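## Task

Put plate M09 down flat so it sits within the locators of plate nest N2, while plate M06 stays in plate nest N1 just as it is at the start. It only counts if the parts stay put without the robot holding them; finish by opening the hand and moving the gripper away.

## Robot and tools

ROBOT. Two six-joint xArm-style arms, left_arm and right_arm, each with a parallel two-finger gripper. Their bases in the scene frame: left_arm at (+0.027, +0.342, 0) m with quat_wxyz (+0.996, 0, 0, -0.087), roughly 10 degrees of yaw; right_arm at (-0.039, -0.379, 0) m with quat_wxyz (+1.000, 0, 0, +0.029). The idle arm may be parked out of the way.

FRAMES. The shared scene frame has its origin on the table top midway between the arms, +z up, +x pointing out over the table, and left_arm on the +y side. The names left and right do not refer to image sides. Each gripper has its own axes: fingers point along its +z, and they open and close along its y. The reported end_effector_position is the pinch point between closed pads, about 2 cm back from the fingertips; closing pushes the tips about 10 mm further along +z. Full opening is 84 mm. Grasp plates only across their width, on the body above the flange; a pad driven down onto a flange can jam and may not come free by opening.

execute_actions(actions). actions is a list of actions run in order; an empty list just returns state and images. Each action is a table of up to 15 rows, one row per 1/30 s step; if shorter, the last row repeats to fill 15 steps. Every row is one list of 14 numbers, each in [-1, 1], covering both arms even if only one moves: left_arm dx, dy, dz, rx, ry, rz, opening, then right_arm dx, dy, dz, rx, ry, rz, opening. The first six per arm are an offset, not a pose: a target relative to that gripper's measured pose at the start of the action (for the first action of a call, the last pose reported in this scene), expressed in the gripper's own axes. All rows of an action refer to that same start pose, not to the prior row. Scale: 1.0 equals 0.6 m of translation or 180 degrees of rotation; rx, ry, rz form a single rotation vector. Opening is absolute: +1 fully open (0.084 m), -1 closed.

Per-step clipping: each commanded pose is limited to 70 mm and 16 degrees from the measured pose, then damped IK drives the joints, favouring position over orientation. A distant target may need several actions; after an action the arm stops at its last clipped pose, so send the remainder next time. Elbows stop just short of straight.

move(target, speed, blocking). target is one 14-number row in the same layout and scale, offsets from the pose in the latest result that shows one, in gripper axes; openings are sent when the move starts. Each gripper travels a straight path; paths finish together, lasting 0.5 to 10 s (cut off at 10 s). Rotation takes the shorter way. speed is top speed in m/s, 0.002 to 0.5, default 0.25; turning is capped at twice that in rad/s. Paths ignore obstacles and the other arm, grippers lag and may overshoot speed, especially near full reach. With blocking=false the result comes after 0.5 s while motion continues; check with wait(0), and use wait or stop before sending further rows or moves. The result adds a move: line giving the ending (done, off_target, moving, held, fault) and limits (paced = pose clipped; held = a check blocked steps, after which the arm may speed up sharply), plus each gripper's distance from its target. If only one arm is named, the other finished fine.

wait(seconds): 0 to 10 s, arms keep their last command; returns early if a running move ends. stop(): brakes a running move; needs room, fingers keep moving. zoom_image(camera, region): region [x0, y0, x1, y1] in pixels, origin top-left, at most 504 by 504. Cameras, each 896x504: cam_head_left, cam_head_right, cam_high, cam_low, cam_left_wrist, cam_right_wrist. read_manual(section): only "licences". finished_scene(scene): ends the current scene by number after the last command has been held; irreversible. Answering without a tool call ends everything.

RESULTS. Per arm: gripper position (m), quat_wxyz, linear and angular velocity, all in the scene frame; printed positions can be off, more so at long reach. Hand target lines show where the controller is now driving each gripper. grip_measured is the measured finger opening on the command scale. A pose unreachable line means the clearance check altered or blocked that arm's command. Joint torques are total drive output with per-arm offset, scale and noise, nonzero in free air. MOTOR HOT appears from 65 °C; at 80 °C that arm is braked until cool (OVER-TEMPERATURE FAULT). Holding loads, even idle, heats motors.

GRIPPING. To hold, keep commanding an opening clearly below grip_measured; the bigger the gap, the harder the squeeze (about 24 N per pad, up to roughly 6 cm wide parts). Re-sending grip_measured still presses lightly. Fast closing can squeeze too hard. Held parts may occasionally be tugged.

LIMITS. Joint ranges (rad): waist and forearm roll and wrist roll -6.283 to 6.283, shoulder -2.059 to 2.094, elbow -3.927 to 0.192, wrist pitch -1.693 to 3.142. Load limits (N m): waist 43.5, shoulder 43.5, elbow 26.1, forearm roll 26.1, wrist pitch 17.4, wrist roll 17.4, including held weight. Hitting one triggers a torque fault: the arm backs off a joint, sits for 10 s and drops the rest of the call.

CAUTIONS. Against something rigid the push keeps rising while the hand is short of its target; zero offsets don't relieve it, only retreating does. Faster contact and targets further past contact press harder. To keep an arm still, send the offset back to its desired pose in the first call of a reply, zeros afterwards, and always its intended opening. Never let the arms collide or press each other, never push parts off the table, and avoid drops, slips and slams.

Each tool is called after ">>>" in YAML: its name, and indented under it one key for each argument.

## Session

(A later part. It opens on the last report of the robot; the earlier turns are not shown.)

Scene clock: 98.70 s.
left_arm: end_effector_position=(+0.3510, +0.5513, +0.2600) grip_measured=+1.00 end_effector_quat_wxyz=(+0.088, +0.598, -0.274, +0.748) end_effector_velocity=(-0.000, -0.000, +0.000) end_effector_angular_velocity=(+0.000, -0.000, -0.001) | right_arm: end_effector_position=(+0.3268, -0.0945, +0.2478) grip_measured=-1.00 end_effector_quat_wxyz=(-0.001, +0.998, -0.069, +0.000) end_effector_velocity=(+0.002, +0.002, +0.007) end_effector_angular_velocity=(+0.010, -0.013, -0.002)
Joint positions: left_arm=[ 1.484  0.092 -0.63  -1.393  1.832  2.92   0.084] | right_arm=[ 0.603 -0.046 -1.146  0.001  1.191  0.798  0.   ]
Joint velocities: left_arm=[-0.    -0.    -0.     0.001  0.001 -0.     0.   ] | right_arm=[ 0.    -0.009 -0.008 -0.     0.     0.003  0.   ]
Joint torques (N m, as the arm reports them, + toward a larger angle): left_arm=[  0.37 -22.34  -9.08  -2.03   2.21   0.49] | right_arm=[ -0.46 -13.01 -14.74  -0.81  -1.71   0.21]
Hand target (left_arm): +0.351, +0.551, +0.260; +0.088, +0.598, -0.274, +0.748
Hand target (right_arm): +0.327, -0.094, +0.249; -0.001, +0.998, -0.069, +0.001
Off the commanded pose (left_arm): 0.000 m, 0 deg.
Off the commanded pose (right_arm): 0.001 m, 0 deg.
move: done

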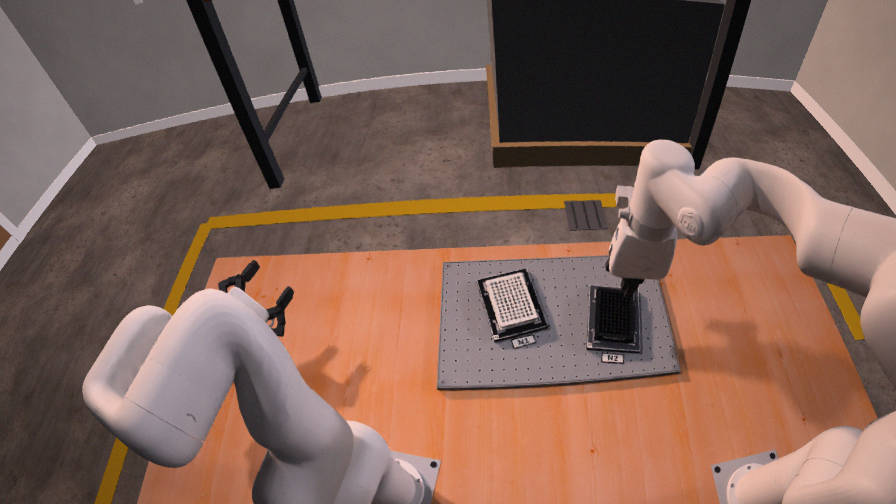

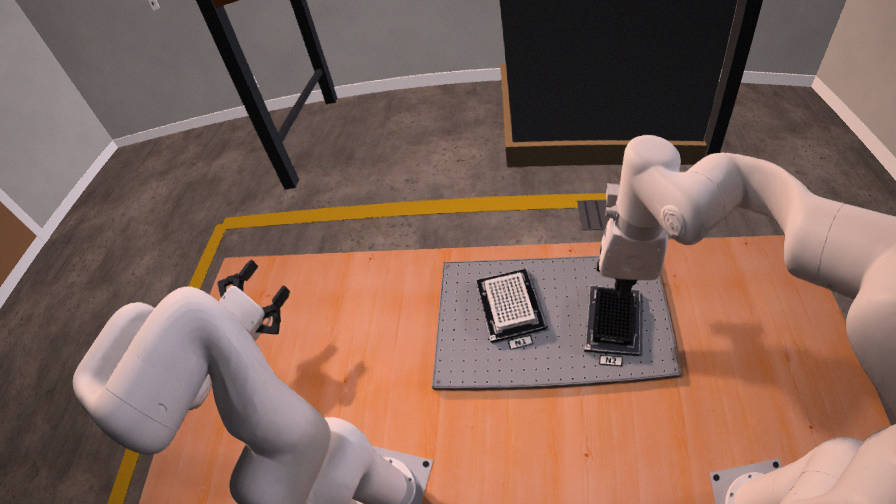

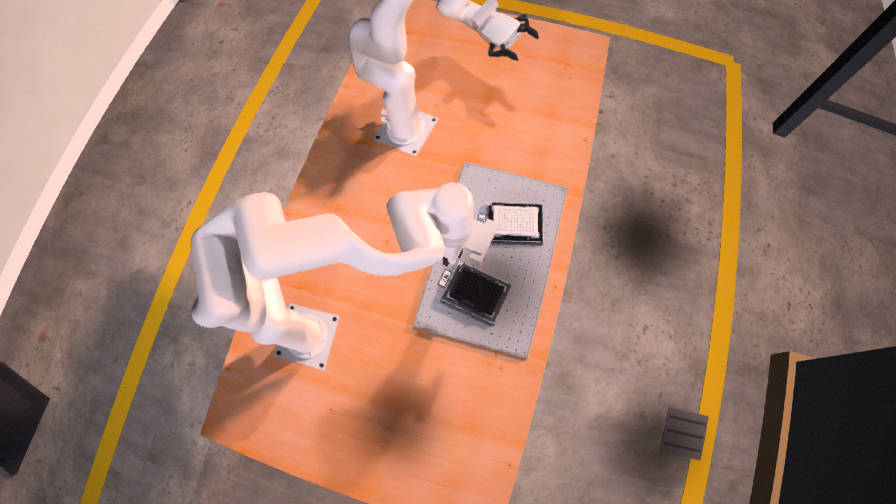

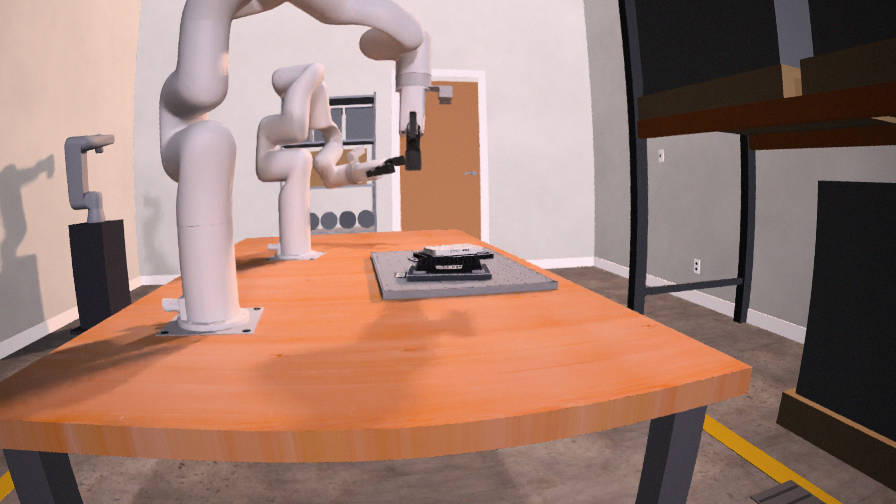

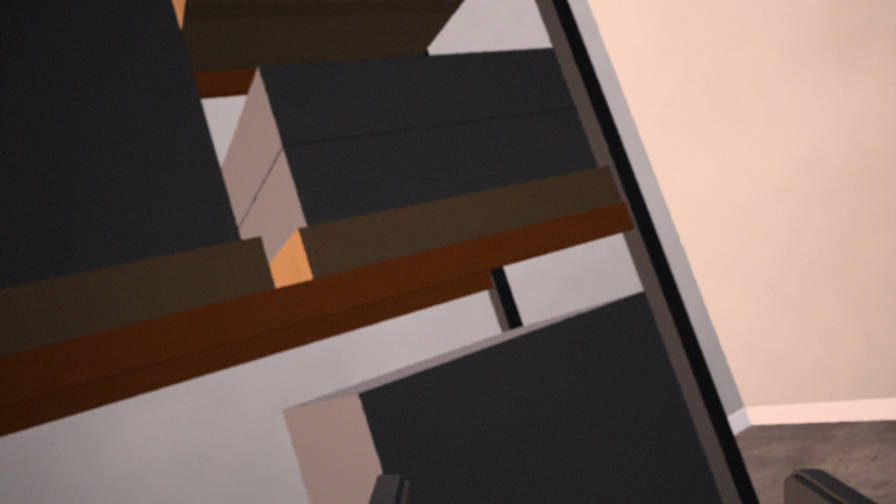

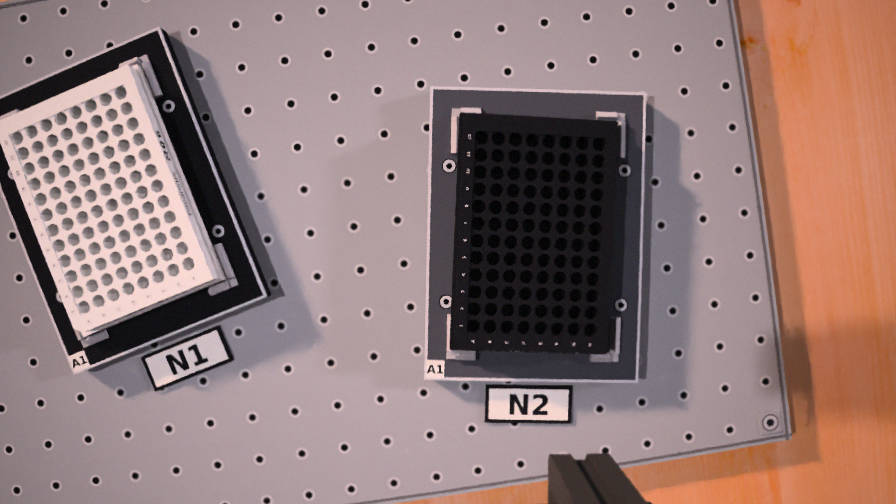

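>>> move:
  target: [0,0,0,0,0,0,1,0.08,-0.135,0.28,0,0,0,-1]

>>> move:
  target: [0,0,0,0,0,0,1,0,0,0.0495,0,0,0,-1]
  speed: 0.04

>>> move:
  target: [0,0,0,0,0,0,1,0,0.027,0,0,0,0,-1]
  speed: 0.015

>>> zoom_image:
  camera: "cam_head_left"
  region: [560,270,670,370]

Scene clock: 110.40 s.
left_arm: end_effector_position=(+0.3510, +0.5513, +0.2600) grip_measured=+1.00 end_effector_quat_wxyz=(+0.088, +0.598, -0.274, +0.748) end_effector_velocity=(+0.000, +0.000, -0.000) end_effector_angular_velocity=(-0.000, +0.000, +0.001) | right_arm: end_effector_position=(+0.3853, -0.0201, +0.0806) grip_measured=-1.00 end_effector_quat_wxyz=(-0.001, +0.998, -0.068, +0.001) end_effector_velocity=(-0.004, -0.003, -0.009) end_effector_angular_velocity=(-0.013, +0.015, +0.000)
Joint positions: left_arm=[ 1.484  0.092 -0.63  -1.393  1.832  2.92   0.084] | right_arm=[ 0.644  0.447 -1.294  0.002  0.844  0.837  0.   ]
Joint velocities: left_arm=[ 0.     0.     0.001 -0.001 -0.001  0.001 -0.   ] | right_arm=[ 0.     0.011  0.007  0.     0.002 -0.     0.   ]
Joint torques (N m, as the arm reports them, + toward a larger angle): left_arm=[  0.44 -23.27  -9.16  -2.07   2.27   0.06] | right_arm=[  0.14 -19.07 -13.99  -0.82  -1.98   0.11]
Hand target (left_arm): +0.351, +0.551, +0.260; +0.088, +0.598, -0.274, +0.748
Hand target (right_arm): +0.385, -0.020, +0.080; -0.001, +0.998, -0.068, +0.000
Off the commanded pose (left_arm): 0.000 m, 0 deg.
Off the commanded pose (right_arm): 0.001 m, 0 deg.
move: done

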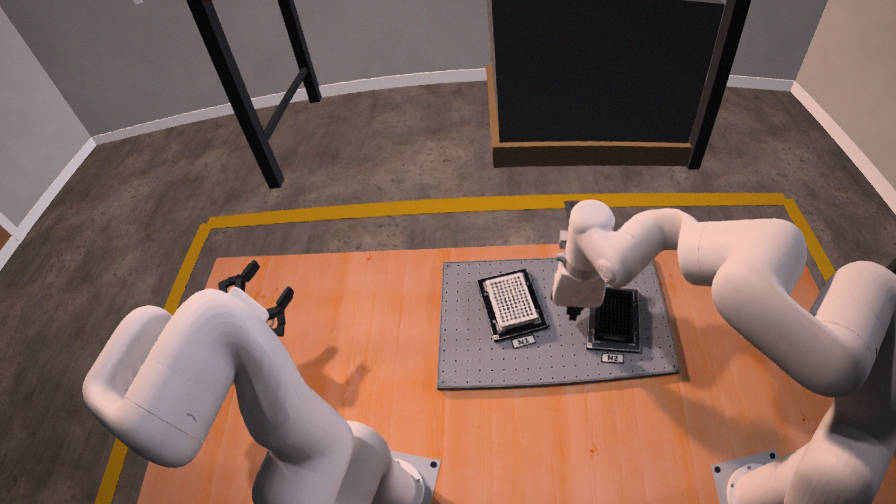

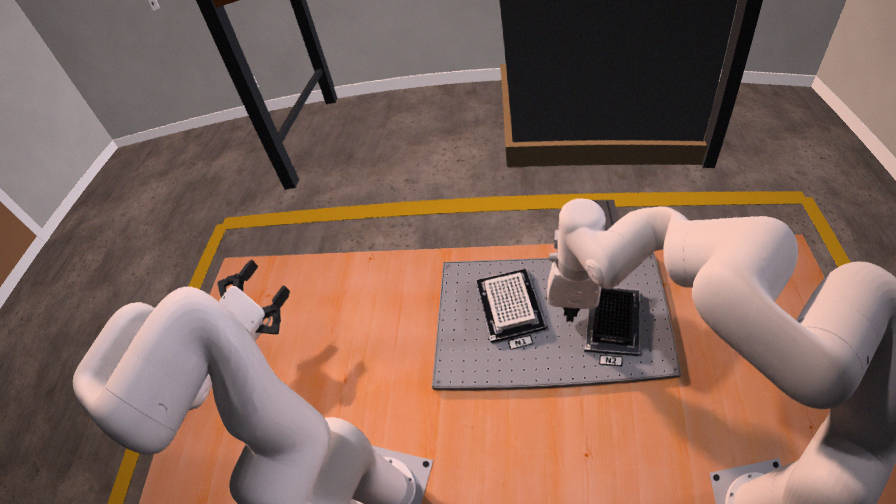

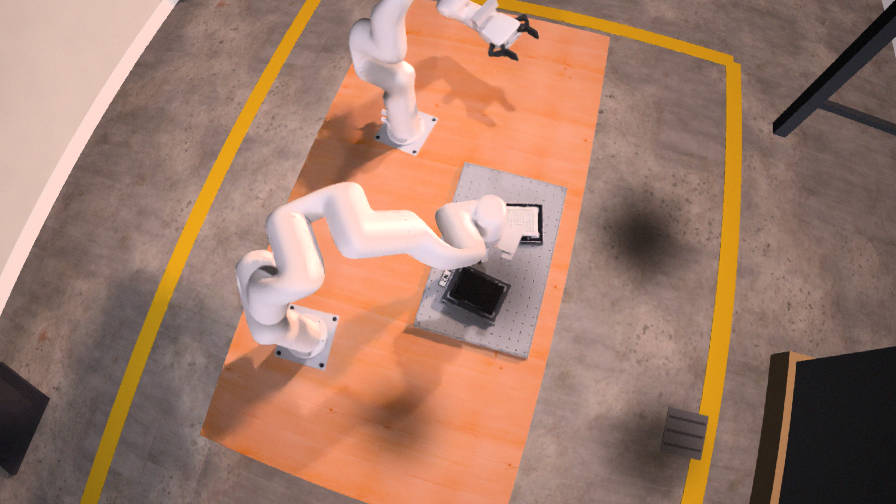

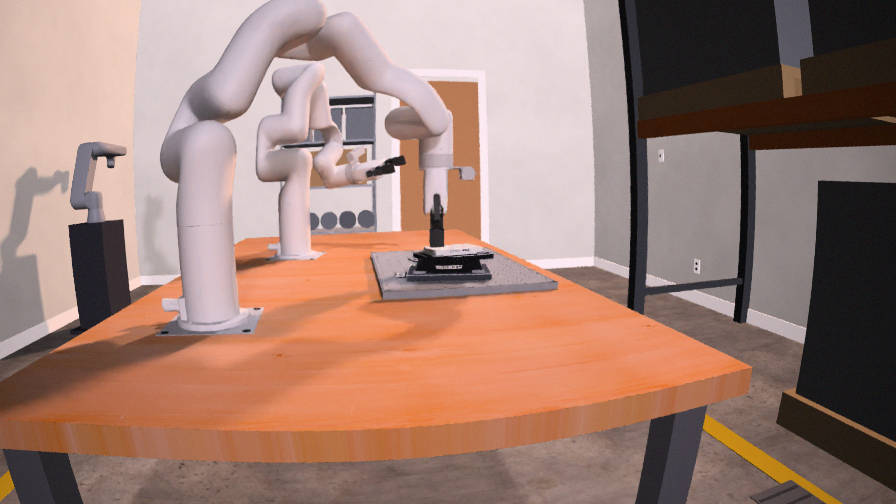

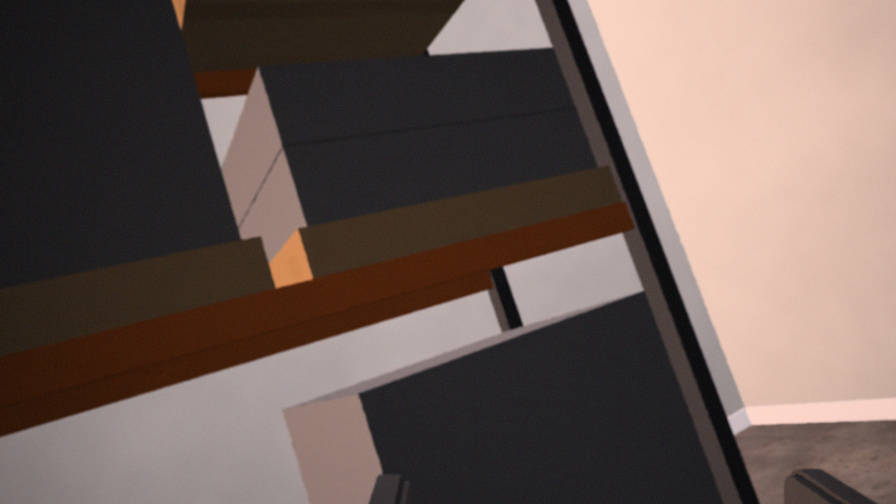

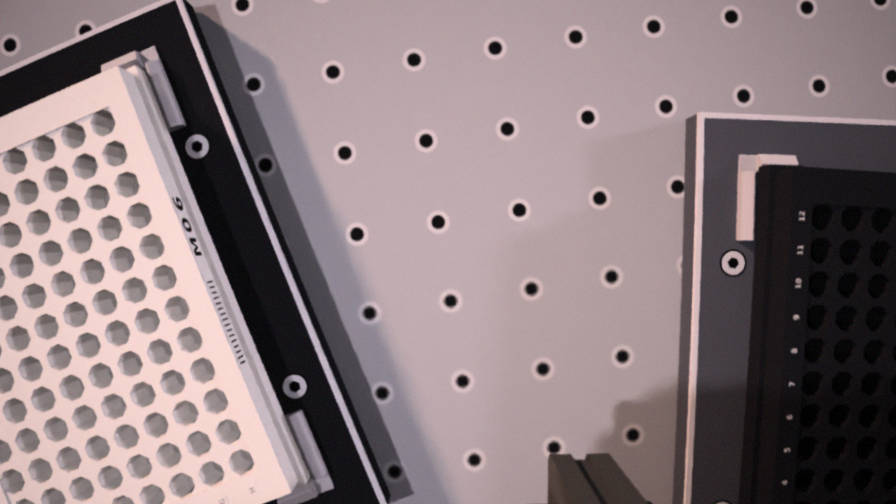

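Scene clock: 111.43 s.
left_arm: end_effector_position=(+0.3510, +0.5513, +0.2600) grip_measured=+1.00 end_effector_quat_wxyz=(+0.088, +0.598, -0.274, +0.748) end_effector_velocity=(+0.000, +0.000, +0.000) end_effector_angular_velocity=(-0.000, -0.001, +0.000) | right_arm: end_effector_position=(+0.3854, -0.0198, +0.0512) grip_measured=-1.00 end_effector_quat_wxyz=(-0.002, +0.998, -0.068, +0.001) end_effector_velocity=(+0.002, +0.002, +0.003) end_effector_angular_velocity=(+0.005, -0.006, -0.001)
Joint positions: left_arm=[ 1.484  0.092 -0.63  -1.393  1.832  2.92   0.084] | right_arm=[ 0.645  0.499 -1.28   0.002  0.777  0.837  0.   ]
Joint velocities: left_arm=[ 0.     0.001 -0.001 -0.001  0.001  0.    -0.   ] | right_arm=[ 0.    -0.003 -0.003 -0.    -0.002  0.001  0.   ]
Joint torques (N m, as the arm reports them, + toward a larger angle): left_arm=[  0.29 -22.61  -9.14  -1.73   2.45   0.16] | right_arm=[ -0.14 -18.57 -13.29  -0.94  -1.87   0.1 ]
Hand target (left_arm): +0.351, +0.551, +0.260; +0.088, +0.598, -0.274, +0.748
Hand target (right_arm): +0.385, -0.020, +0.051; -0.002, +0.998, -0.068, +0.001
Off the commanded pose (left_arm): 0.000 m, 0 deg.
Off the commanded pose (right_arm): 0.000 m, 0 deg.
move: done

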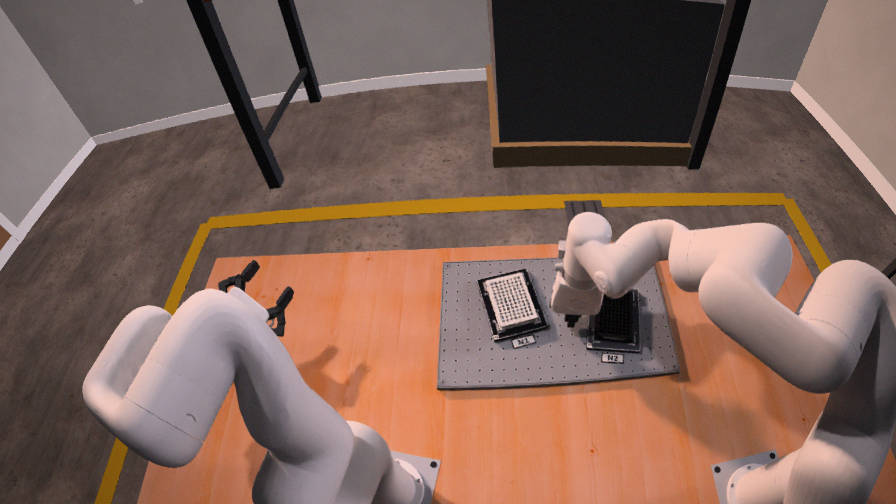

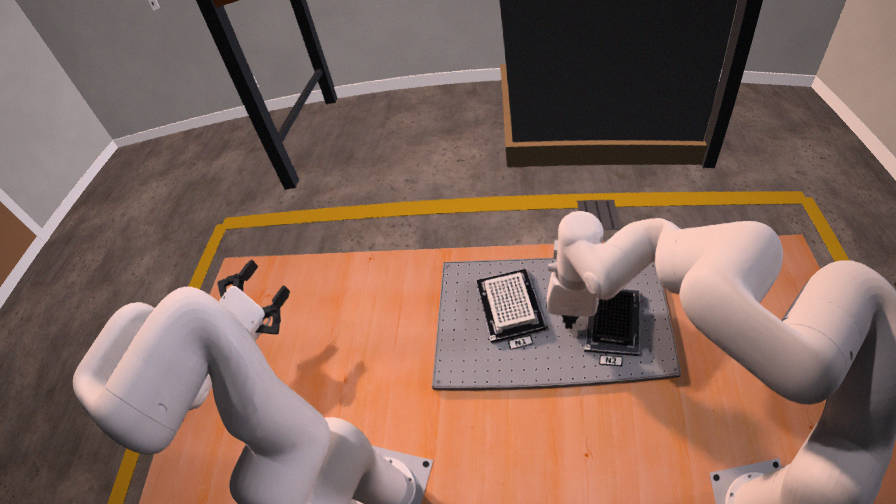

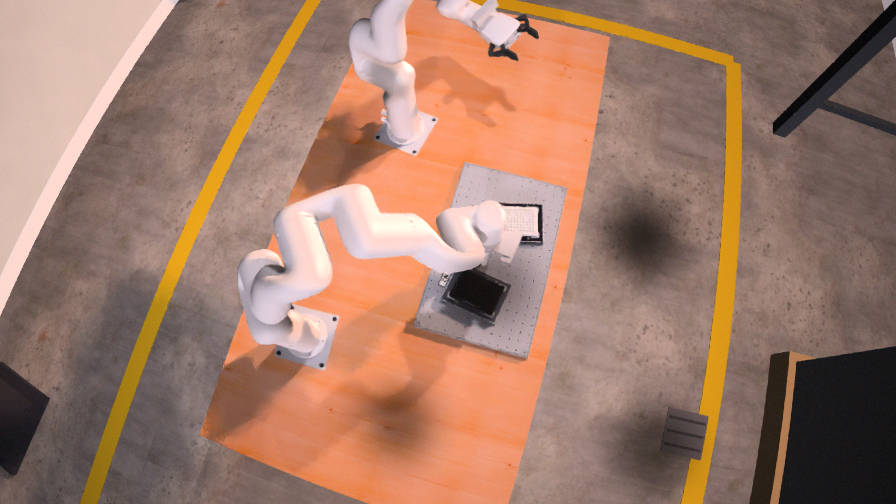

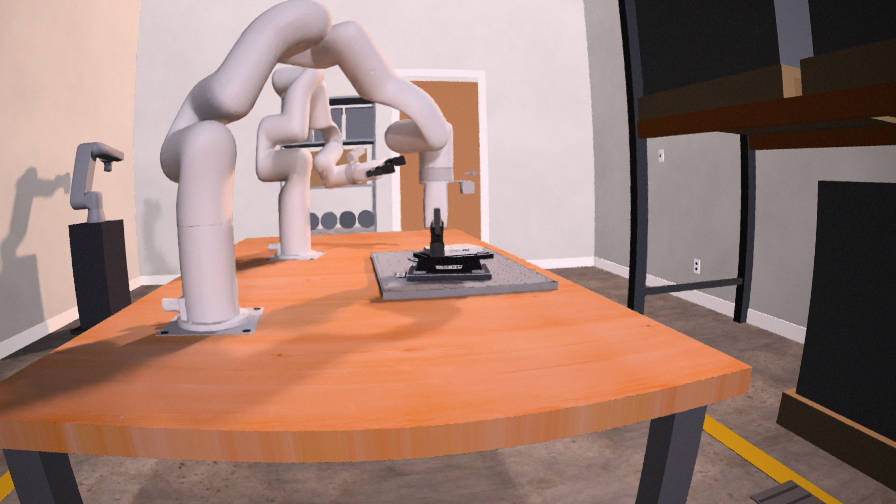

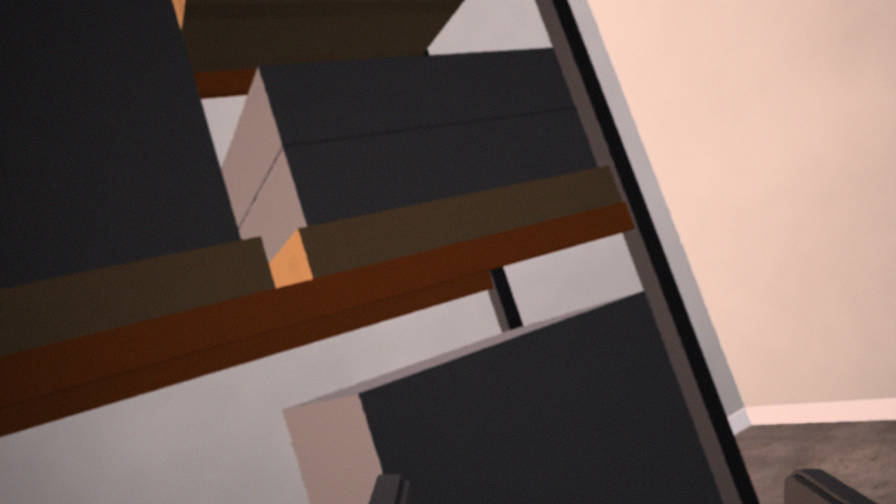

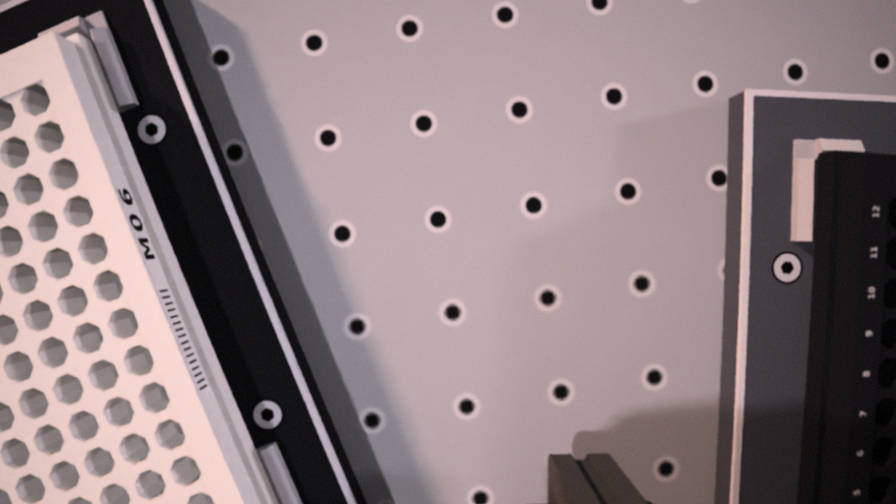

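Scene clock: 112.73 s.
left_arm: end_effector_position=(+0.3510, +0.5513, +0.2600) grip_measured=+1.00 end_effector_quat_wxyz=(+0.088, +0.598, -0.274, +0.748) end_effector_velocity=(+0.000, -0.001, +0.000) end_effector_angular_velocity=(-0.000, -0.001, -0.001) | right_arm: end_effector_position=(+0.3832, -0.0359, +0.0511) grip_measured=-1.00 end_effector_quat_wxyz=(-0.002, +0.998, -0.068, +0.001) end_effector_velocity=(-0.000, +0.000, +0.000) end_effector_angular_velocity=(+0.001, -0.001, -0.000)
Joint positions: left_arm=[ 1.484  0.092 -0.63  -1.393  1.832  2.92   0.084] | right_arm=[ 0.625  0.465 -1.224  0.002  0.756  0.817  0.   ]
Joint velocities: left_arm=[-0.001 -0.001  0.001 -0.     0.001  0.001  0.   ] | right_arm=[ 0.001 -0.001  0.002  0.    -0.002  0.001  0.   ]
Joint torques (N m, as the arm reports them, + toward a larger angle): left_arm=[  0.95 -22.74  -9.37  -1.6    2.32   0.  ] | right_arm=[ -0.29 -18.47 -13.2   -0.76  -1.99   0.31]
Hand target (left_arm): +0.351, +0.551, +0.260; +0.088, +0.598, -0.274, +0.748
Hand target (right_arm): +0.383, -0.036, +0.051; -0.002, +0.998, -0.068, +0.001
Off the commanded pose (left_arm): 0.000 m, 0 deg.
Off the commanded pose (right_arm): 0.000 m, 0 deg.
move: done

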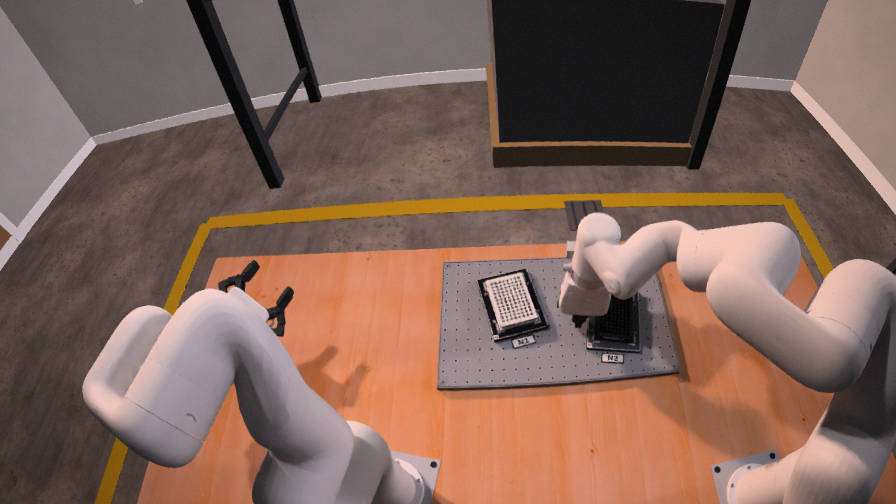

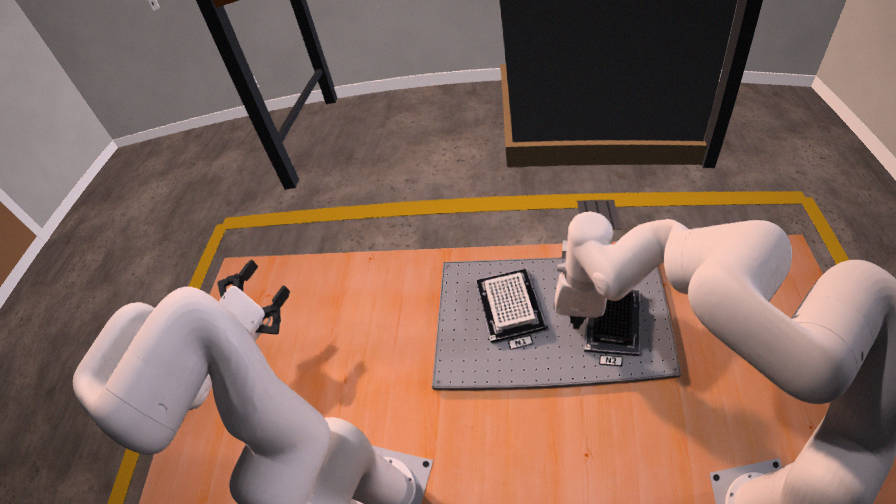

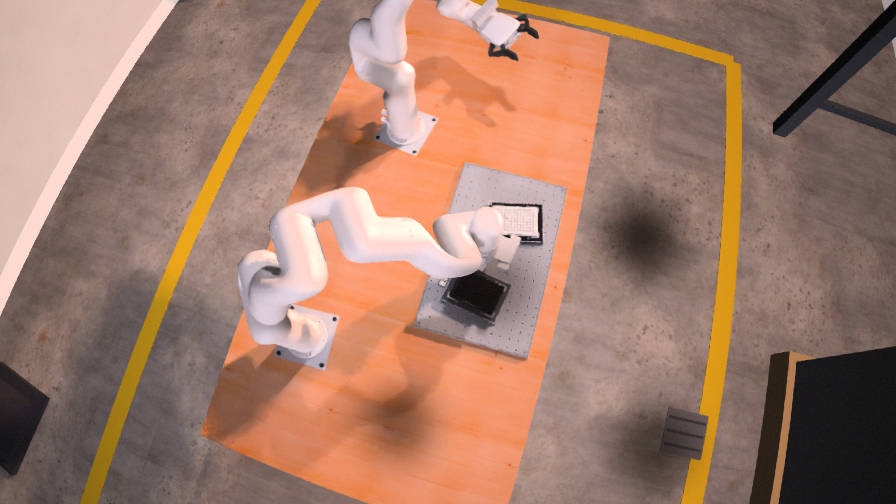

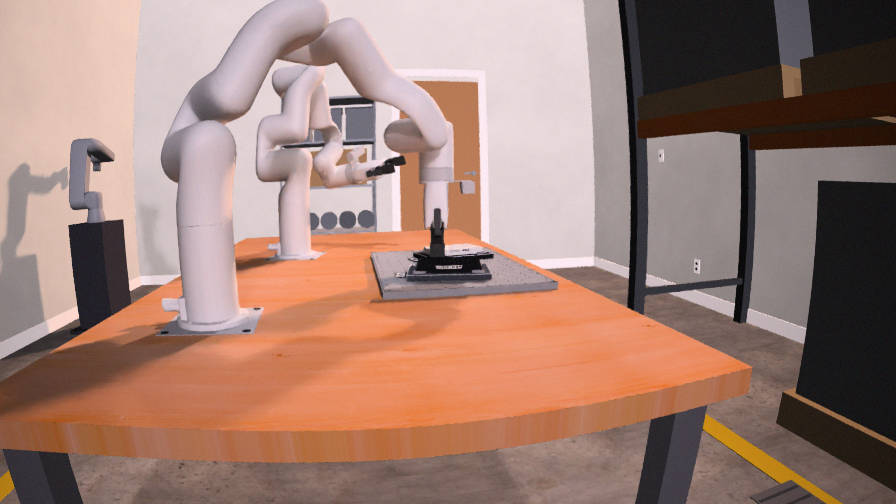

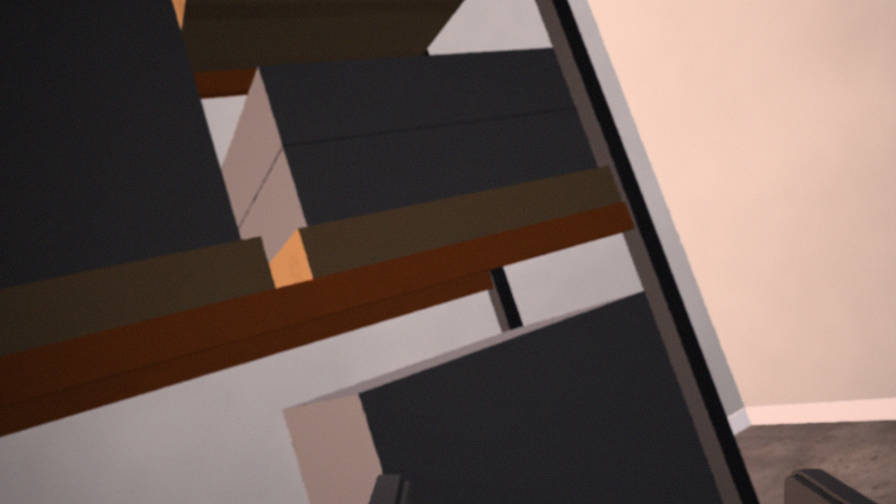

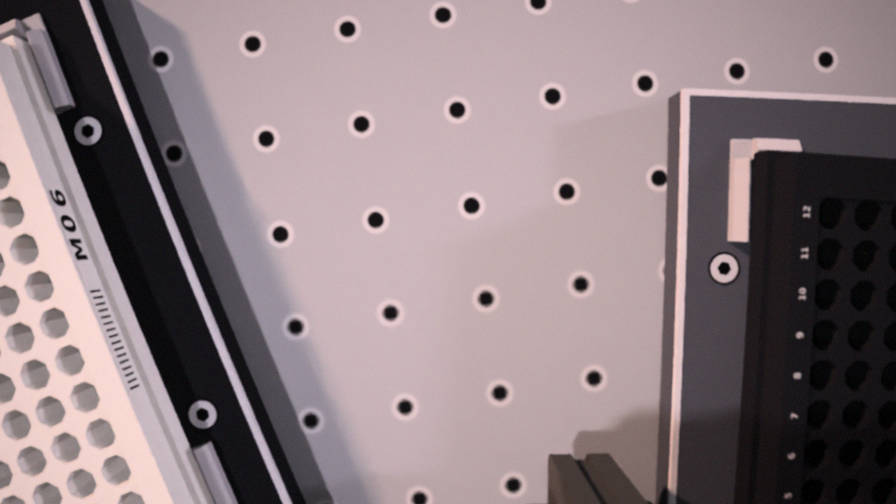

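Region (560, 270, 670, 370) of cam_head_left's 896x504 image, scaled by 4.582, with more detail than that image has; it fills the top 458 rows of this view, and the rest is white.

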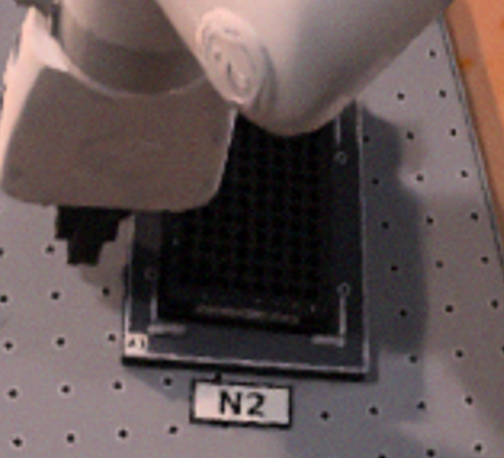

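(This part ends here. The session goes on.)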